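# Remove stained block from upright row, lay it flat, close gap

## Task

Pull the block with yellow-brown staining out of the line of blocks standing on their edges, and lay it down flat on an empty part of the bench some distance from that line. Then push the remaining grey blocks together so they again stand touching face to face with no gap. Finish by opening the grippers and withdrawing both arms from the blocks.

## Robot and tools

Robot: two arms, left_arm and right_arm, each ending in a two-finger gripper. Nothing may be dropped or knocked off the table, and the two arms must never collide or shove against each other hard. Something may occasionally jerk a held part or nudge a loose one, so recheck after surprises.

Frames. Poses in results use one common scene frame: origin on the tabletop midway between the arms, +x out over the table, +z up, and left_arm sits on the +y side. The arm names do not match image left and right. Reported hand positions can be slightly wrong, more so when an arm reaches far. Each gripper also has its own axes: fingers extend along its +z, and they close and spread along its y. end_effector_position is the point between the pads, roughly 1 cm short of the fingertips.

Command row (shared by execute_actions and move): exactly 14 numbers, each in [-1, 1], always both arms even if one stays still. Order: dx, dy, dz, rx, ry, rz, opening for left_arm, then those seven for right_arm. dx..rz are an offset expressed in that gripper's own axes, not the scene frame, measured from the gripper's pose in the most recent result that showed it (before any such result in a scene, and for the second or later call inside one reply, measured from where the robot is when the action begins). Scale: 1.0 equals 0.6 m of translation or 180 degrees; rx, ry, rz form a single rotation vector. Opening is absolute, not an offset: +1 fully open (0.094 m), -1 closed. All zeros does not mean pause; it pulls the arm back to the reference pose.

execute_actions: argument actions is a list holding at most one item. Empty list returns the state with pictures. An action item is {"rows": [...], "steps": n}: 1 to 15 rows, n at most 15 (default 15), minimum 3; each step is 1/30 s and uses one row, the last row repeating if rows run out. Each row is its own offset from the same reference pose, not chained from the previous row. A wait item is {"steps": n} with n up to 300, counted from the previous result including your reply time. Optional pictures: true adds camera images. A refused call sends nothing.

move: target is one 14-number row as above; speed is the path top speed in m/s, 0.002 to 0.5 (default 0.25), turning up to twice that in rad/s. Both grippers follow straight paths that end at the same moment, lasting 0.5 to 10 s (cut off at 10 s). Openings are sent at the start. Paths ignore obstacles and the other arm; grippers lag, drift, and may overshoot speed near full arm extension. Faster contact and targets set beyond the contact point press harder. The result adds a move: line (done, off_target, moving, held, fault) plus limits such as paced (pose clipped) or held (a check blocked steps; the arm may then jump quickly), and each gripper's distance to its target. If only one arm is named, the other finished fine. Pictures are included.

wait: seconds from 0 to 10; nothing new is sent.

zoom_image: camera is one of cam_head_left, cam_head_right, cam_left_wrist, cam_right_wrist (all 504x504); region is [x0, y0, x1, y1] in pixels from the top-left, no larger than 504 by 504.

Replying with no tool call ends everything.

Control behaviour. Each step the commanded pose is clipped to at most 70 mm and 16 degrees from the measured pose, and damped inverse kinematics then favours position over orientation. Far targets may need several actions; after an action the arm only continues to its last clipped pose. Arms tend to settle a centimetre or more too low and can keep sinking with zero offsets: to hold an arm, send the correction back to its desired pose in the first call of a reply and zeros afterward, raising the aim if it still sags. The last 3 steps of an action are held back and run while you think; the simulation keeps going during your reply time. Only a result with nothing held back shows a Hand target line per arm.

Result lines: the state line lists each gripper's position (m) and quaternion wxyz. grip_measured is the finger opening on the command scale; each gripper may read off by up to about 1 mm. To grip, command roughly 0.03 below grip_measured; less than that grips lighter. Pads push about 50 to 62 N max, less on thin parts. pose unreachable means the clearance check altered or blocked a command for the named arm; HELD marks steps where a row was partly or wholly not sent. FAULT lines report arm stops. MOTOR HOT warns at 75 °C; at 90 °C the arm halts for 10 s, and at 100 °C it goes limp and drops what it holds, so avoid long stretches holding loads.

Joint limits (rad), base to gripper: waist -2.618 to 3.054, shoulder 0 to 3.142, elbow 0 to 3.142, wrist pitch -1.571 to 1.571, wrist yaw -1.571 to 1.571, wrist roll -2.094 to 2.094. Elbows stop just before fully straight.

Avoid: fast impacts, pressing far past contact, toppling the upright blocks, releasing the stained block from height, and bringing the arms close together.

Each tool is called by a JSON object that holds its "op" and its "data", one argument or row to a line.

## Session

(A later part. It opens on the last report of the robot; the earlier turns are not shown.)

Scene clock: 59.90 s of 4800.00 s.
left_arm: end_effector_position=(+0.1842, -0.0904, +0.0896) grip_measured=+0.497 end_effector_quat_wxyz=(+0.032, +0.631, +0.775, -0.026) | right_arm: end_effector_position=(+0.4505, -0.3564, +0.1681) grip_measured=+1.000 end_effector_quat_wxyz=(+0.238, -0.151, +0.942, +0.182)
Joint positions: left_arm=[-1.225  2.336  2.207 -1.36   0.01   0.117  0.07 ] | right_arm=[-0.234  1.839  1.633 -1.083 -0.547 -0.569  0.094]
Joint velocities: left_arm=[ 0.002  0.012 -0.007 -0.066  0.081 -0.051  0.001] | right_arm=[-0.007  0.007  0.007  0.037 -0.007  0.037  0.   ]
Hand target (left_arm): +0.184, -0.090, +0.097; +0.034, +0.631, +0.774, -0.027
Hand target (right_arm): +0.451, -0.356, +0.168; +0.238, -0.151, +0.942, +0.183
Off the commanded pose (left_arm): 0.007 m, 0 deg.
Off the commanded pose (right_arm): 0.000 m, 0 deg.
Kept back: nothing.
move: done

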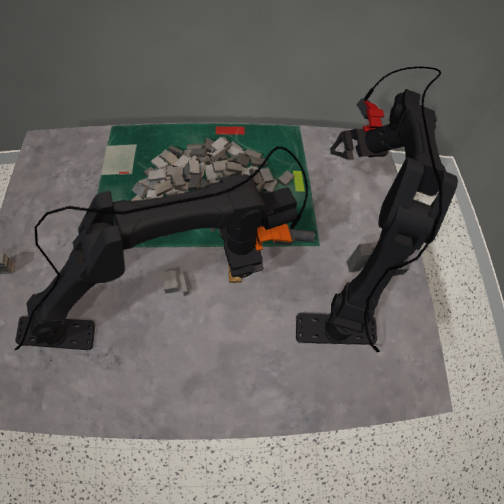

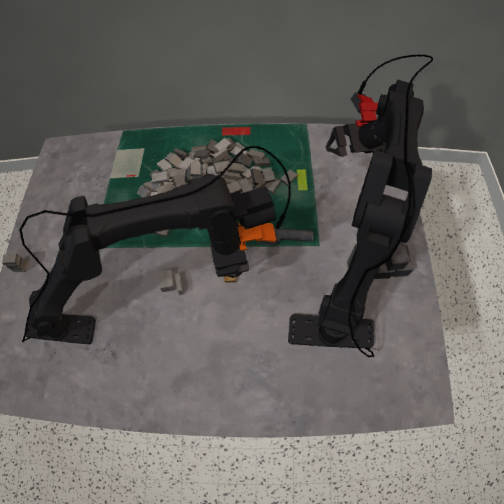

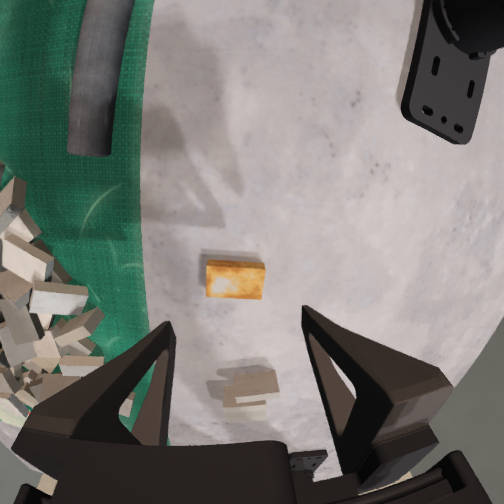

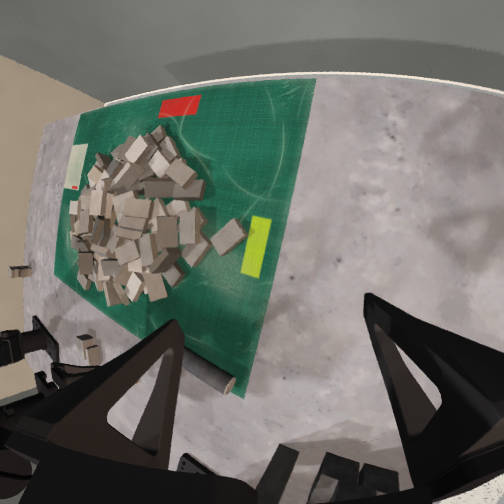

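{"op": "move", "data": {
  "target": [0.198,0,0.03,0,0,0,0.5,0,0,0,0,0,0,1]
}}

{"op": "move", "data": {
  "target": [0,0,0.075,0,0,0,0.5,0,0,0,0,0,0,1],
  "speed": 0.06
}}

Scene clock: 61.37 s of 4800.00 s.
left_arm: end_effector_position=(+0.1578, +0.0213, +0.0614) grip_measured=+0.497 end_effector_quat_wxyz=(+0.027, +0.631, +0.775, -0.022) | right_arm: end_effector_position=(+0.4505, -0.3566, +0.1680) grip_measured=+1.000 end_effector_quat_wxyz=(+0.238, -0.151, +0.942, +0.182)
Joint positions: left_arm=[-1.197  1.872  1.385 -1.017  0.01   0.145  0.07 ] | right_arm=[-0.234  1.839  1.633 -1.083 -0.546 -0.569  0.094]
Joint velocities: left_arm=[ 0.017 -0.027  0.027  0.066  0.037  0.007 -0.001] | right_arm=[-0.002 -0.007 -0.002 -0.037 -0.022 -0.081  0.   ]
Hand target (left_arm): +0.160, +0.024, +0.063; +0.032, +0.631, +0.774, -0.026
Hand target (right_arm): +0.451, -0.356, +0.168; +0.238, -0.151, +0.942, +0.182
Off the commanded pose (left_arm): 0.004 m, 1 deg.
Off the commanded pose (right_arm): 0.000 m, 0 deg.
Kept back: nothing.
move: done

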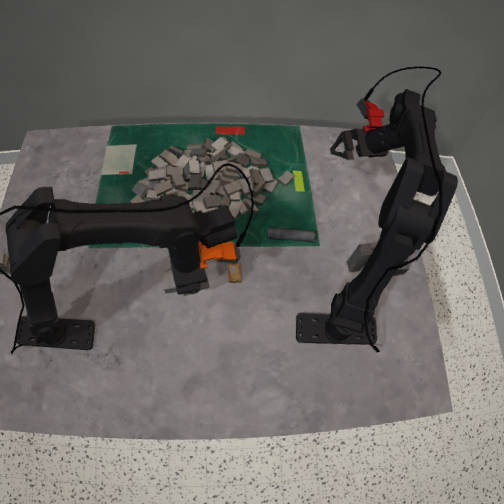

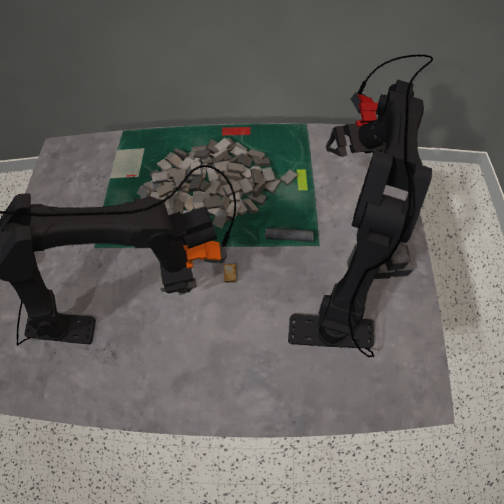

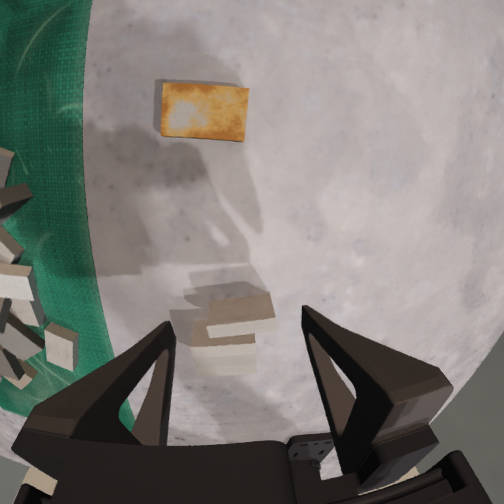

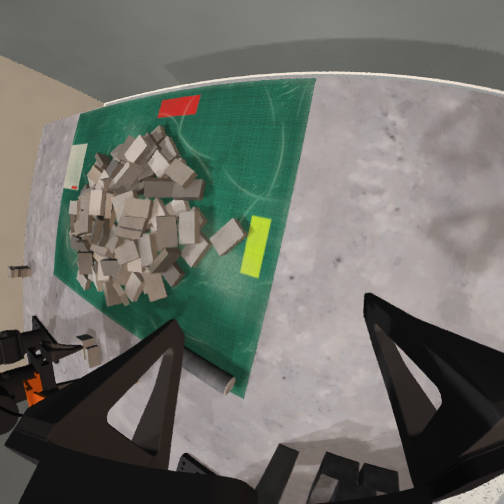

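Scene clock: 62.60 s of 4800.00 s.
left_arm: end_effector_position=(+0.1601, +0.0149, +0.0264) grip_measured=+0.497 end_effector_quat_wxyz=(+0.035, +0.631, +0.775, -0.026) | right_arm: end_effector_position=(+0.4504, -0.3568, +0.1679) grip_measured=+1.000 end_effector_quat_wxyz=(+0.238, -0.151, +0.942, +0.181)
Joint positions: left_arm=[-1.197  1.92   1.304 -0.867  0.01   0.145  0.07 ] | right_arm=[-0.234  1.839  1.633 -1.083 -0.544 -0.569  0.094]
Joint velocities: left_arm=[ 0.002 -0.012  0.002  0.081 -0.022 -0.007 -0.   ] | right_arm=[-0.012 -0.007 -0.012  0.11  -0.095 -0.037  0.   ]
Hand target (left_arm): +0.159, +0.019, +0.017; +0.027, +0.631, +0.775, -0.022
Hand target (right_arm): +0.450, -0.357, +0.168; +0.238, -0.151, +0.942, +0.181
Off the commanded pose (left_arm): 0.011 m, 1 deg.
Off the commanded pose (right_arm): 0.000 m, 0 deg.
Kept back: nothing.
move: off_target (left_arm)

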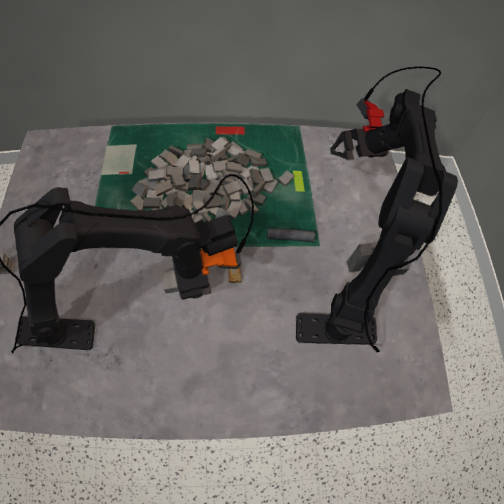

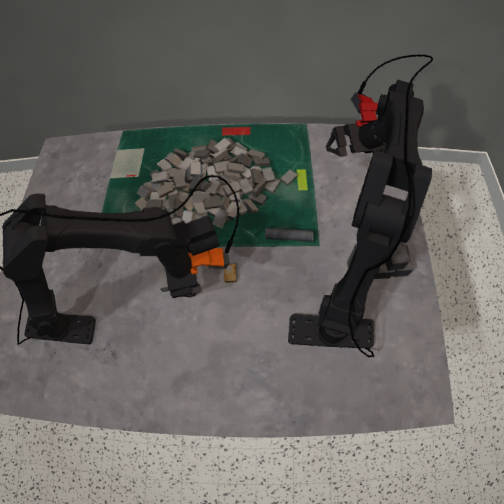

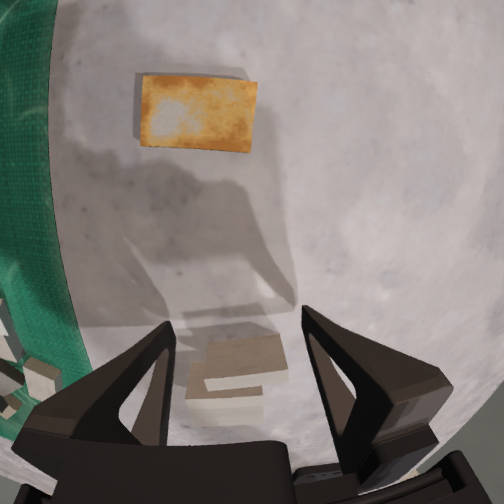

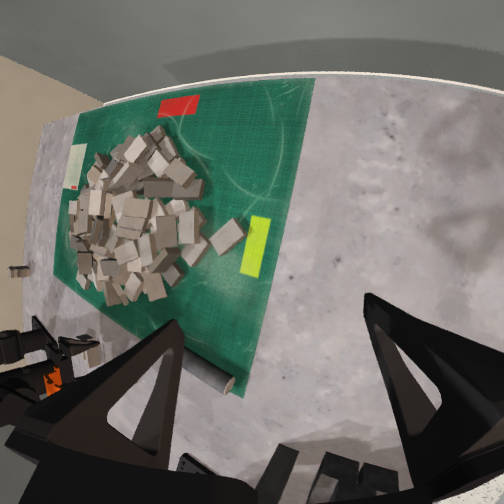

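Advance to y≈0.033, then close.

{"op": "move", "data": {
  "target": [0.04,0,-0.004,0,0,0,0.5,0,0,0,0,0,0,1],
  "speed": 0.04
}}

{"op": "move", "data": {
  "target": [0,0,0,0,0,0,-0.3,0,0,0,0,0,0,1]
}}

Scene clock: 63.67 s of 4800.00 s.
left_arm: end_effector_position=(+0.1528, +0.0352, +0.0255) grip_measured=+0.497 end_effector_quat_wxyz=(+0.029, +0.631, +0.775, -0.023) | right_arm: end_effector_position=(+0.4504, -0.3571, +0.1677) grip_measured=+1.000 end_effector_quat_wxyz=(+0.237, -0.151, +0.943, +0.180)
Joint positions: left_arm=[-1.197  1.856  1.214 -0.855  0.01   0.145  0.07 ] | right_arm=[-0.234  1.839  1.633 -1.083 -0.543 -0.569  0.094]
Joint velocities: left_arm=[-0.002 -0.002  0.012  0.095  0.007 -0.007 -0.001] | right_arm=[-0.007 -0.012 -0.007 -0.022  0.037  0.037  0.   ]
Hand target (left_arm): +0.155, +0.038, +0.027; +0.034, +0.631, +0.775, -0.026
Hand target (right_arm): +0.450, -0.357, +0.168; +0.238, -0.151, +0.942, +0.181
Off the commanded pose (left_arm): 0.004 m, 1 deg.
Off the commanded pose (right_arm): 0.000 m, 0 deg.
Kept back: nothing.
move: done

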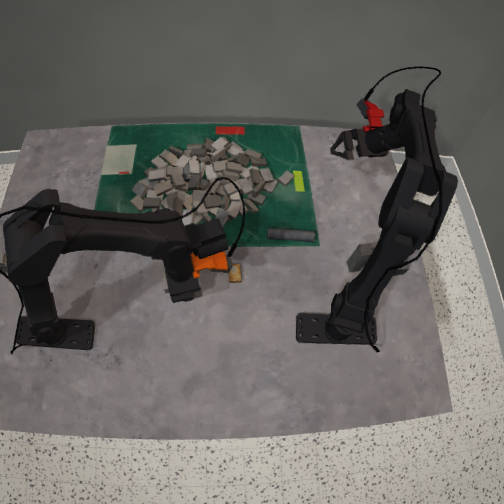

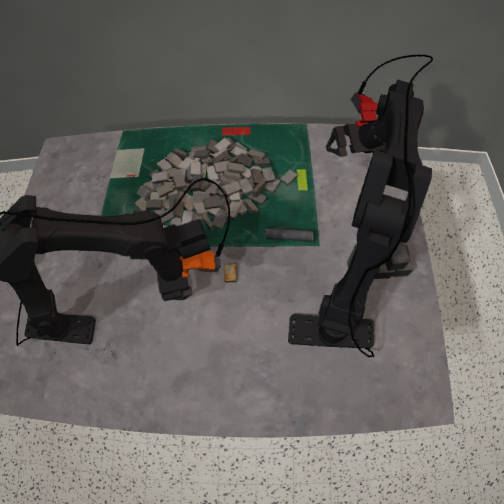

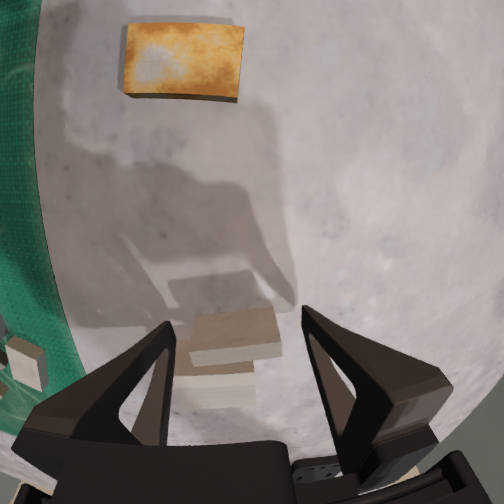

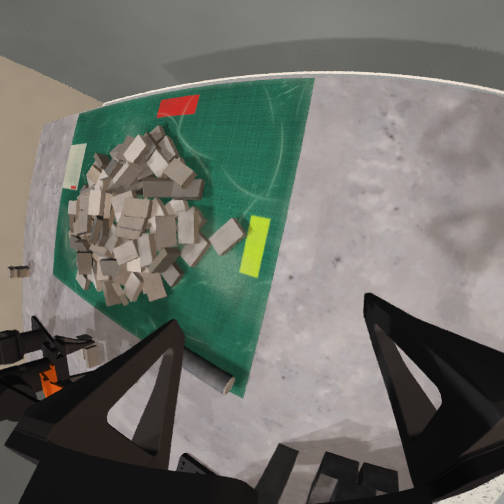

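Scene clock: 64.17 s of 4800.00 s.
left_arm: end_effector_position=(+0.1528, +0.0352, +0.0255) grip_measured=-0.083 end_effector_quat_wxyz=(+0.029, +0.631, +0.775, -0.023) | right_arm: end_effector_position=(+0.4504, -0.3573, +0.1676) grip_measured=+1.000 end_effector_quat_wxyz=(+0.237, -0.151, +0.943, +0.180)
Joint positions: left_arm=[-1.197  1.856  1.214 -0.855  0.01   0.145  0.043] | right_arm=[-0.234  1.839  1.633 -1.083 -0.541 -0.569  0.094]
Joint velocities: left_arm=[-0.002 -0.007 -0.022 -0.051 -0.037 -0.007 -0.   ] | right_arm=[ 0.007 -0.032 -0.022  0.007 -0.11   0.007  0.   ]
Hand target (left_arm): +0.153, +0.035, +0.026; +0.029, +0.631, +0.775, -0.023
Hand target (right_arm): +0.450, -0.357, +0.168; +0.237, -0.151, +0.943, +0.180
Off the commanded pose (left_arm): 0.000 m, 0 deg.
Off the commanded pose (right_arm): 0.000 m, 0 deg.
Kept back: nothing.
move: done

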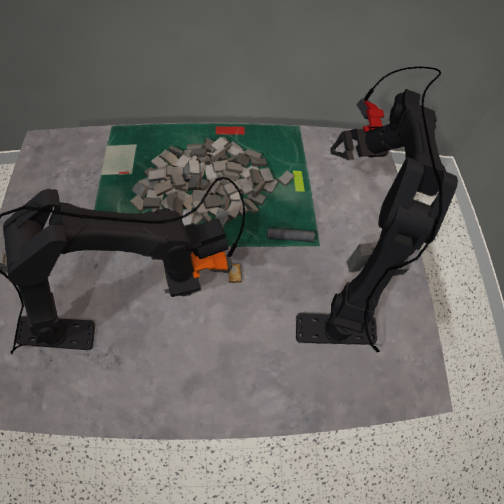

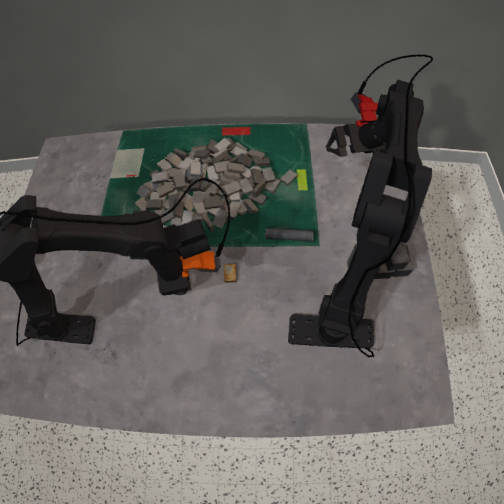

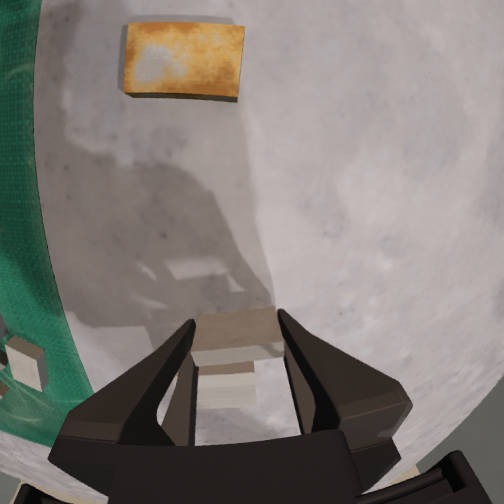

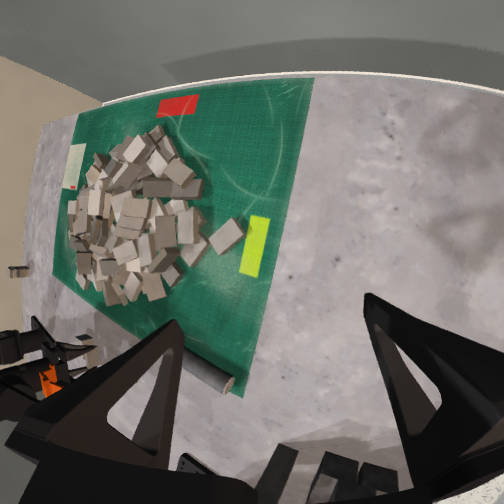

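{"op": "move", "data": {
  "target": [0,0,-0.003,0,0,0,0.4,0,0,0,0,0,0,1]
}}

{"op": "move", "data": {
  "target": [0.022,0.008,-0.004,0,0,0,0.4,0,0,0,0,0,0,1],
  "speed": 0.04
}}

{"op": "move", "data": {
  "target": [0,0,0,0,0,0,-0.3,0,0,0,0,0,0,1]
}}

{"op": "move", "data": {
  "target": [0,0,-0.003,0,0,0,0.5,0,0,0,0,0,0,1]
}}

{"op": "move", "data": {
  "target": [0,0,-0.12,0,0,0,1,0,0,0,0,0,0,1]
}}

Scene clock: 65.10 s of 4800.00 s.
left_arm: end_effector_position=(+0.1528, +0.0352, +0.0255) grip_measured=+0.397 end_effector_quat_wxyz=(+0.029, +0.631, +0.775, -0.023) | right_arm: end_effector_position=(+0.4503, -0.3575, +0.1675) grip_measured=+1.000 end_effector_quat_wxyz=(+0.237, -0.151, +0.943, +0.179)
Joint positions: left_arm=[-1.197  1.856  1.214 -0.855  0.01   0.145  0.066] | right_arm=[-0.234  1.839  1.633 -1.083 -0.54  -0.569  0.094]
Joint velocities: left_arm=[-0.002 -0.012 -0.007  0.037 -0.051 -0.051 -0.   ] | right_arm=[ 0.007 -0.007  0.002  0.007 -0.051 -0.022  0.   ]
Hand target (left_arm): +0.153, +0.035, +0.027; +0.029, +0.631, +0.775, -0.023
Hand target (right_arm): +0.450, -0.357, +0.168; +0.237, -0.151, +0.943, +0.180
Off the commanded pose (left_arm): 0.002 m, 0 deg.
Off the commanded pose (right_arm): 0.000 m, 0 deg.
Kept back: nothing.
move: done

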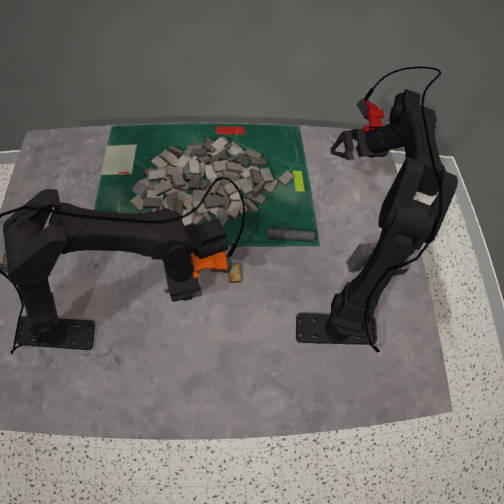

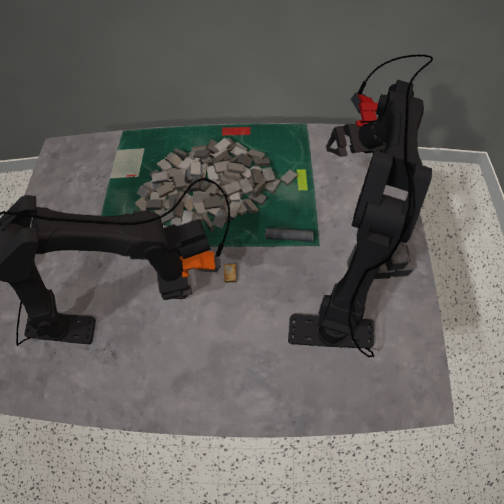

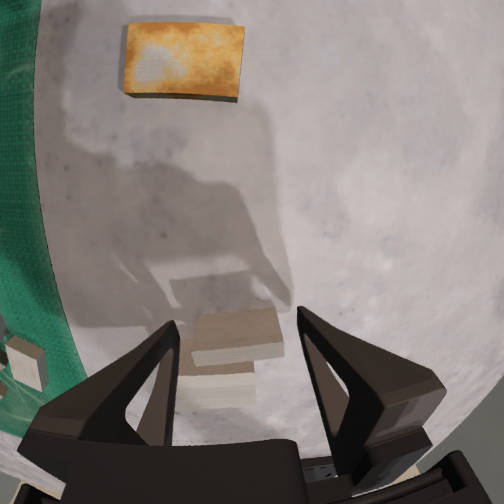

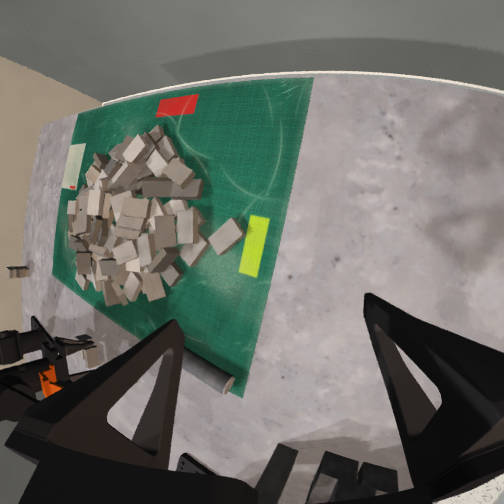

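Scene clock: 65.87 s of 4800.00 s.
left_arm: end_effector_position=(+0.1533, +0.0410, +0.0269) grip_measured=+0.397 end_effector_quat_wxyz=(+0.033, +0.633, +0.773, -0.025) | right_arm: end_effector_position=(+0.4503, -0.3577, +0.1674) grip_measured=+1.000 end_effector_quat_wxyz=(+0.236, -0.151, +0.943, +0.178)
Joint positions: left_arm=[-1.189  1.83   1.185 -0.845  0.01   0.156  0.066] | right_arm=[-0.234  1.839  1.633 -1.083 -0.539 -0.569  0.094]
Joint velocities: left_arm=[ 0.002  0.007  0.002  0.037  0.037  0.022 -0.002] | right_arm=[ 0.012 -0.012 -0.017 -0.007  0.022  0.037  0.   ]
Hand target (left_arm): +0.155, +0.049, +0.027; +0.029, +0.631, +0.775, -0.023
Hand target (right_arm): +0.450, -0.357, +0.167; +0.237, -0.151, +0.943, +0.179
Off the commanded pose (left_arm): 0.008 m, 0 deg.
Off the commanded pose (right_arm): 0.000 m, 0 deg.
Kept back: nothing.
move: done

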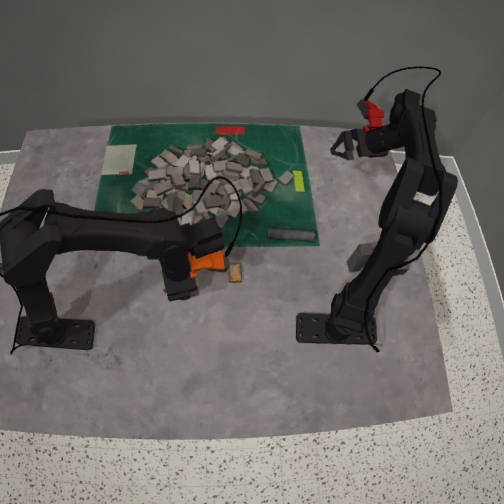

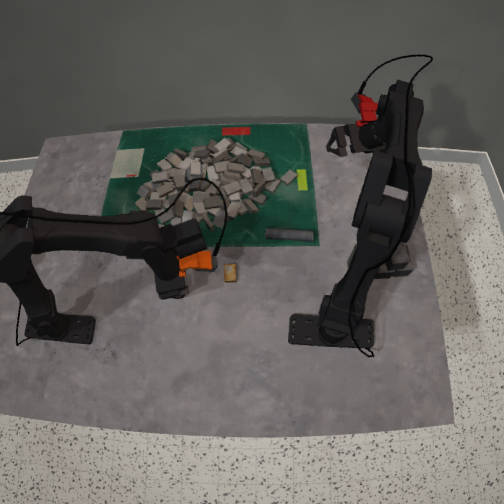

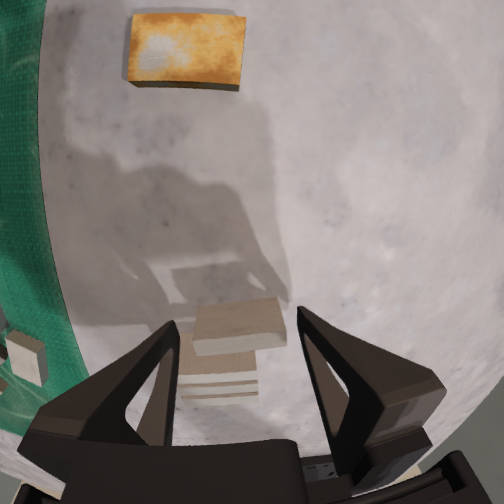

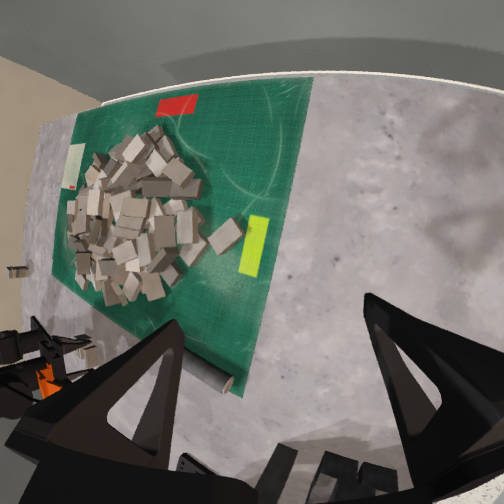

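Scene clock: 66.37 s of 4800.00 s.
left_arm: end_effector_position=(+0.1533, +0.0409, +0.0269) grip_measured=-0.083 end_effector_quat_wxyz=(+0.033, +0.633, +0.773, -0.025) | right_arm: end_effector_position=(+0.4503, -0.3579, +0.1672) grip_measured=+1.000 end_effector_quat_wxyz=(+0.236, -0.151, +0.943, +0.178)
Joint positions: left_arm=[-1.189  1.83   1.185 -0.845  0.01   0.156  0.043] | right_arm=[-0.234  1.839  1.633 -1.083 -0.537 -0.569  0.094]
Joint velocities: left_arm=[-0.012 -0.022 -0.017 -0.095  0.007 -0.037 -0.   ] | right_arm=[-0.022  0.012 -0.017  0.007 -0.11  -0.022  0.   ]
Hand target (left_arm): +0.153, +0.041, +0.027; +0.033, +0.633, +0.773, -0.025
Hand target (right_arm): +0.450, -0.358, +0.167; +0.236, -0.151, +0.943, +0.178
Off the commanded pose (left_arm): 0.000 m, 0 deg.
Off the commanded pose (right_arm): 0.000 m, 0 deg.
Kept back: nothing.
move: done

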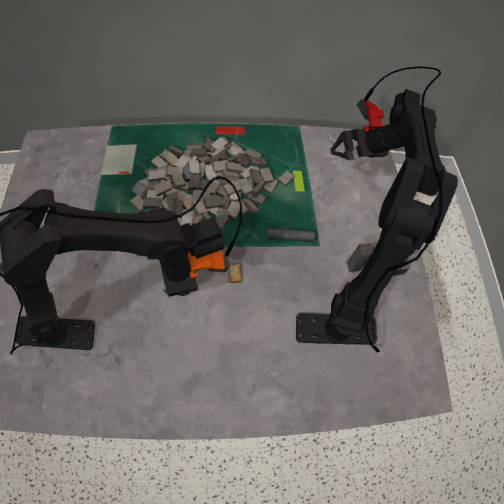

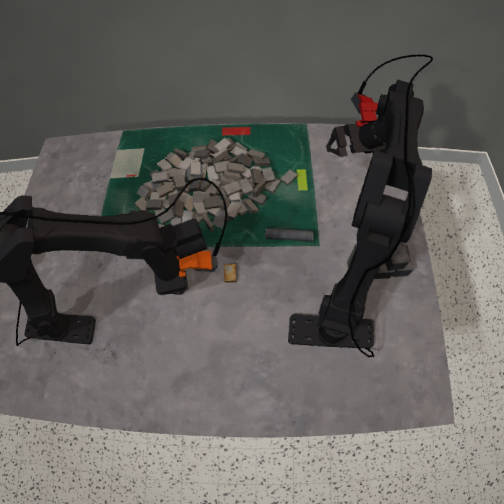

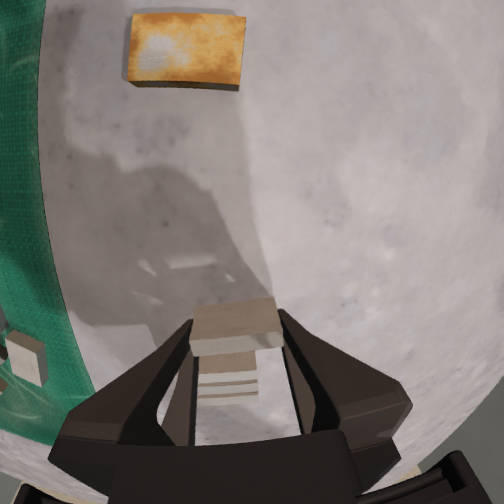

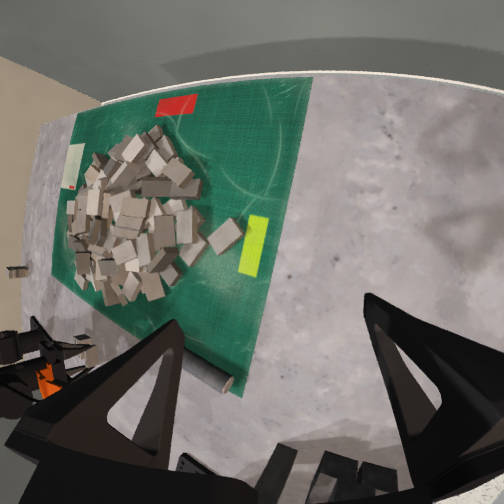

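Scene clock: 67.07 s of 4800.00 s.
left_arm: end_effector_position=(+0.1534, +0.0407, +0.0269) grip_measured=+0.497 end_effector_quat_wxyz=(+0.033, +0.633, +0.773, -0.025) | right_arm: end_effector_position=(+0.4502, -0.3581, +0.1671) grip_measured=+1.000 end_effector_quat_wxyz=(+0.236, -0.150, +0.944, +0.177)
Joint positions: left_arm=[-1.189  1.83   1.185 -0.844  0.01   0.156  0.07 ] | right_arm=[-0.234  1.839  1.633 -1.083 -0.536 -0.569  0.094]
Joint velocities: left_arm=[-0.012  0.022  0.002  0.037 -0.066 -0.007  0.001] | right_arm=[-0.007  0.002 -0.007  0.007  0.037 -0.022  0.   ]
Hand target (left_arm): +0.153, +0.041, +0.029; +0.033, +0.633, +0.773, -0.025
Hand target (right_arm): +0.450, -0.358, +0.167; +0.236, -0.151, +0.943, +0.178
Off the commanded pose (left_arm): 0.002 m, 0 deg.
Off the commanded pose (right_arm): 0.000 m, 0 deg.
Kept back: nothing.
move: done

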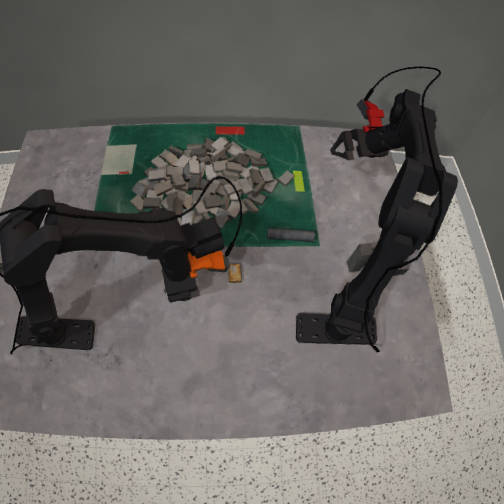

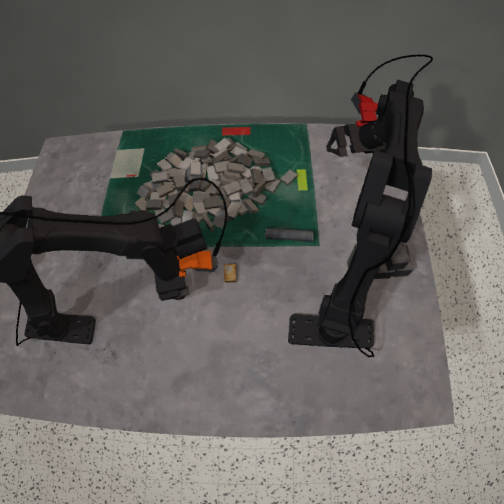

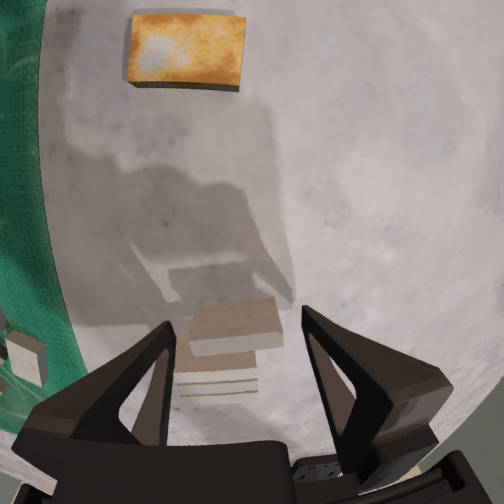

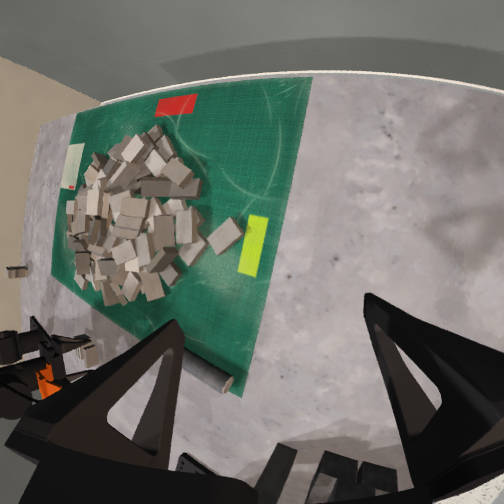

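Scene clock: 68.13 s of 4800.00 s.
left_arm: end_effector_position=(+0.1514, +0.0459, +0.0924) grip_measured=+1.000 end_effector_quat_wxyz=(+0.032, +0.633, +0.773, -0.024) | right_arm: end_effector_position=(+0.4502, -0.3583, +0.1670) grip_measured=+1.000 end_effector_quat_wxyz=(+0.236, -0.150, +0.944, +0.176)
Joint positions: left_arm=[-1.189  1.743  1.349 -1.097  0.01   0.156  0.094] | right_arm=[-0.234  1.839  1.633 -1.083 -0.534 -0.569  0.094]
Joint velocities: left_arm=[-0.017 -0.007 -0.007 -0.066  0.037  0.037  0.   ] | right_arm=[-0.007 -0.002 -0.017 -0.007 -0.007  0.037  0.   ]
Hand target (left_arm): +0.151, +0.046, +0.099; +0.033, +0.633, +0.773, -0.025
Hand target (right_arm): +0.450, -0.358, +0.167; +0.236, -0.150, +0.944, +0.177
Off the commanded pose (left_arm): 0.006 m, 0 deg.
Off the commanded pose (right_arm): 0.000 m, 0 deg.
Kept back: nothing.
move: done

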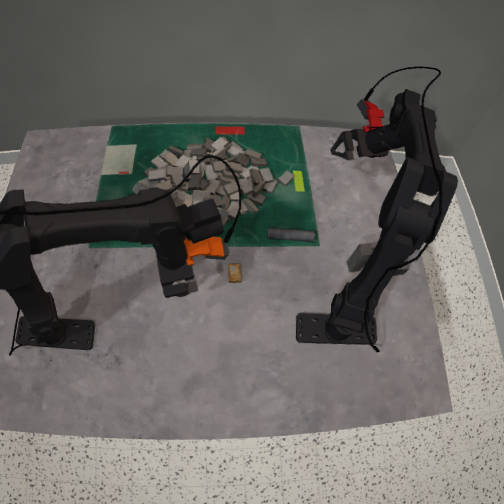

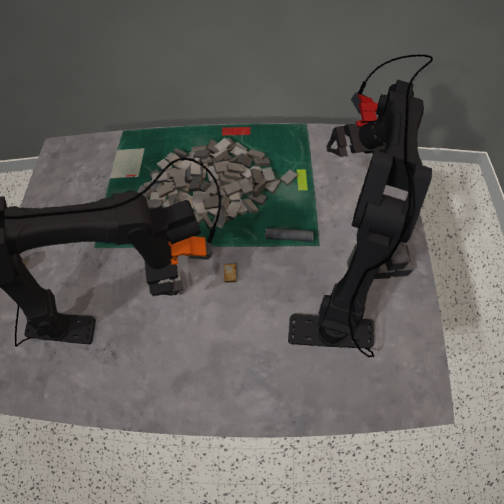

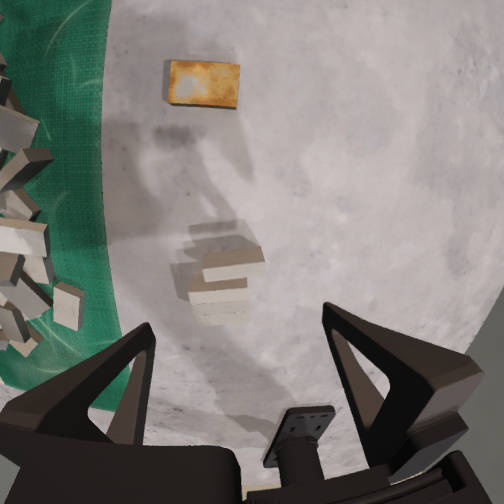

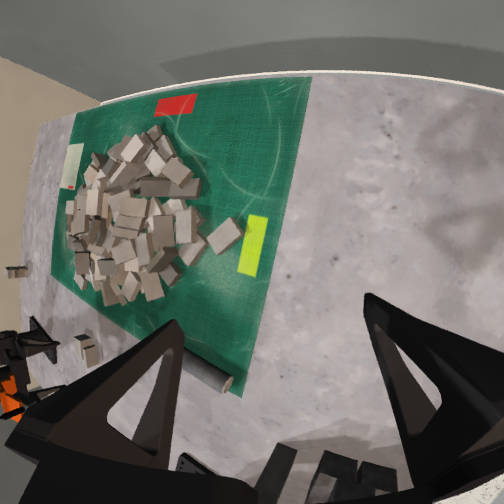

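{"op": "move", "data": {
  "target": [-0.03,-0.004,0.06,0,0,0,0.4,0,0,0,0,0,0,1],
  "speed": 0.1
}}

{"op": "move", "data": {
  "target": [0.01,0,0.055,0,0,0,0.4,0,0,0,0,0,0,1],
  "speed": 0.05
}}

{"op": "move", "data": {
  "target": [0,0,0,0,0,0,-0.4,0,0,0,0,0,0,1]
}}

Scene clock: 69.27 s of 4800.00 s.
left_arm: end_effector_position=(+0.1589, +0.0258, +0.0656) grip_measured=+0.403 end_effector_quat_wxyz=(+0.037, +0.631, +0.774, -0.028) | right_arm: end_effector_position=(+0.4502, -0.3585, +0.1669) grip_measured=+1.000 end_effector_quat_wxyz=(+0.235, -0.150, +0.944, +0.176)
Joint positions: left_arm=[-1.189  1.832  1.349 -0.996  0.01   0.152  0.066] | right_arm=[-0.234  1.839  1.633 -1.083 -0.533 -0.569  0.094]
Joint velocities: left_arm=[-0.007  0.012 -0.002 -0.051 -0.051 -0.081 -0.   ] | right_arm=[ 0.002 -0.007  0.002  0.051  0.037  0.007  0.   ]
Hand target (left_arm): +0.154, +0.026, +0.058; +0.032, +0.633, +0.773, -0.024
Hand target (right_arm): +0.450, -0.358, +0.167; +0.236, -0.150, +0.944, +0.177
Off the commanded pose (left_arm): 0.010 m, 1 deg.
Off the commanded pose (right_arm): 0.000 m, 0 deg.
Kept back: nothing.
move: done

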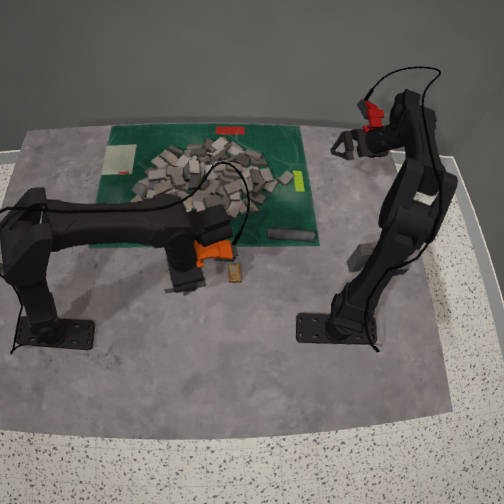

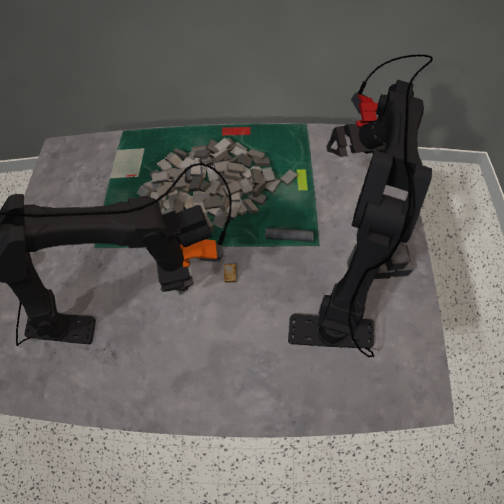

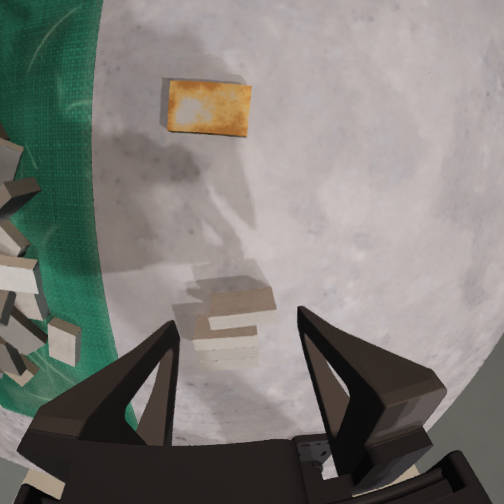

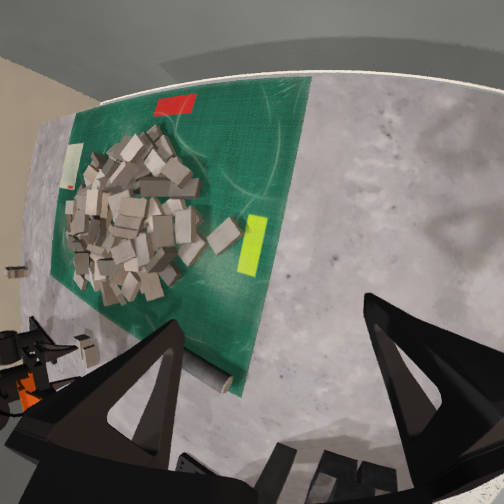

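Scene clock: 70.40 s of 4800.00 s.
left_arm: end_effector_position=(+0.1593, +0.0247, +0.0429) grip_measured=+0.403 end_effector_quat_wxyz=(+0.047, +0.631, +0.774, -0.033) | right_arm: end_effector_position=(+0.4501, -0.3588, +0.1668) grip_measured=+1.000 end_effector_quat_wxyz=(+0.235, -0.150, +0.944, +0.175)
Joint positions: left_arm=[-1.189  1.841  1.265 -0.88   0.01   0.152  0.066] | right_arm=[-0.234  1.839  1.633 -1.083 -0.532 -0.569  0.094]
Joint velocities: left_arm=[-0.002 -0.007  0.007  0.037  0.125 -0.007 -0.   ] | right_arm=[ 0.007  0.012  0.017 -0.007 -0.095 -0.037  0.   ]
Hand target (left_arm): +0.159, +0.029, +0.033; +0.037, +0.631, +0.774, -0.028
Hand target (right_arm): +0.450, -0.359, +0.167; +0.235, -0.150, +0.944, +0.176
Off the commanded pose (left_arm): 0.011 m, 1 deg.
Off the commanded pose (right_arm): 0.000 m, 0 deg.
Kept back: nothing.
move: off_target (left_arm)

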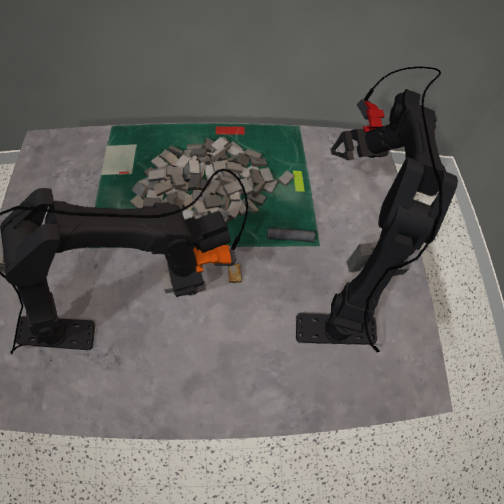

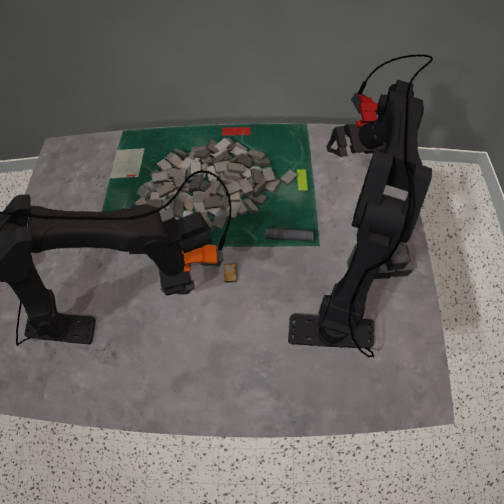

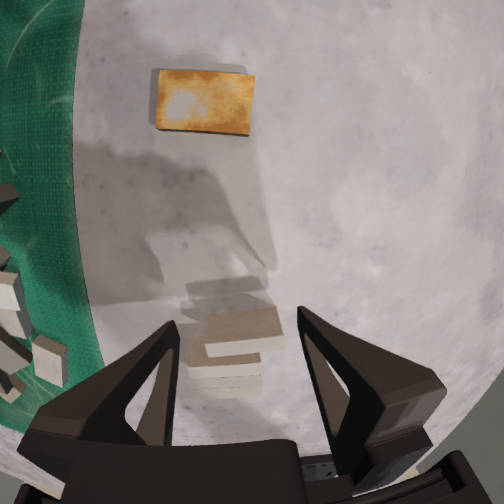

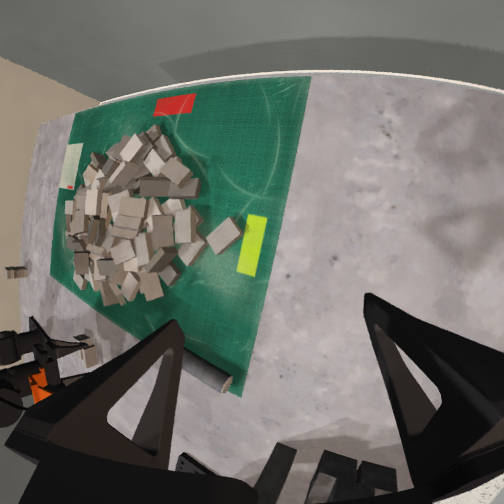

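Scene clock: 70.90 s of 4800.00 s.
left_arm: end_effector_position=(+0.1593, +0.0247, +0.0429) grip_measured=-0.397 end_effector_quat_wxyz=(+0.047, +0.631, +0.774, -0.033) | right_arm: end_effector_position=(+0.4501, -0.3589, +0.1667) grip_measured=+1.000 end_effector_quat_wxyz=(+0.235, -0.150, +0.944, +0.175)
Joint positions: left_arm=[-1.189  1.841  1.265 -0.88   0.01   0.152  0.028] | right_arm=[-0.234  1.839  1.633 -1.083 -0.53  -0.569  0.094]
Joint velocities: left_arm=[-0.002 -0.002 -0.002 -0.022  0.051  0.007 -0.   ] | right_arm=[-0.007  0.002  0.012  0.007  0.007 -0.037  0.   ]
Hand target (left_arm): +0.159, +0.025, +0.043; +0.047, +0.631, +0.774, -0.033
Hand target (right_arm): +0.450, -0.359, +0.167; +0.235, -0.150, +0.944, +0.175
Off the commanded pose (left_arm): 0.000 m, 0 deg.
Off the commanded pose (right_arm): 0.000 m, 0 deg.
Kept back: nothing.
move: done

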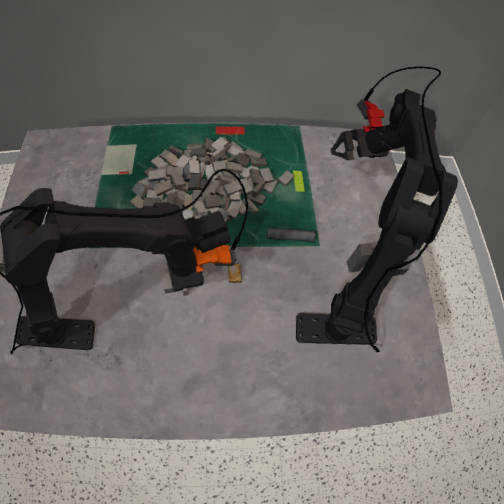

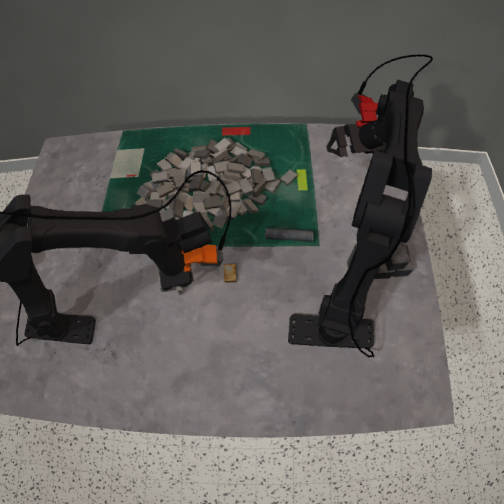

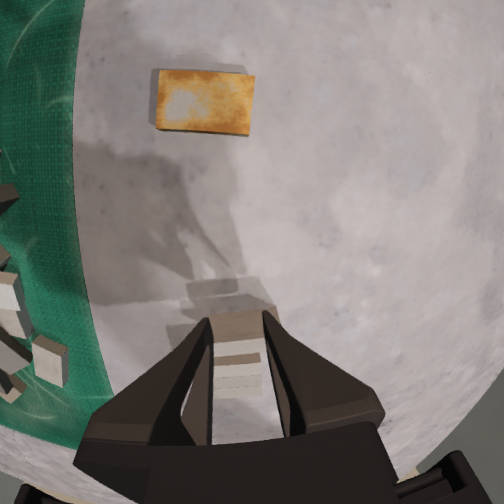

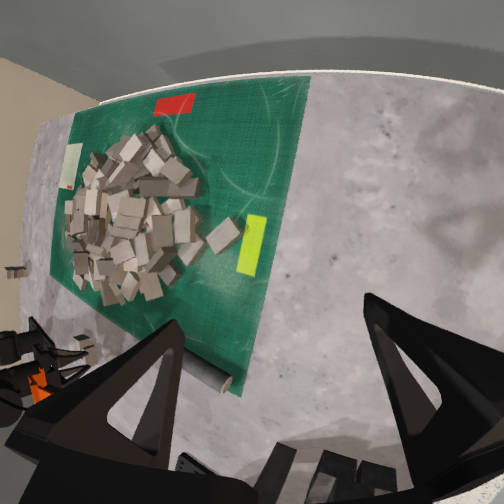

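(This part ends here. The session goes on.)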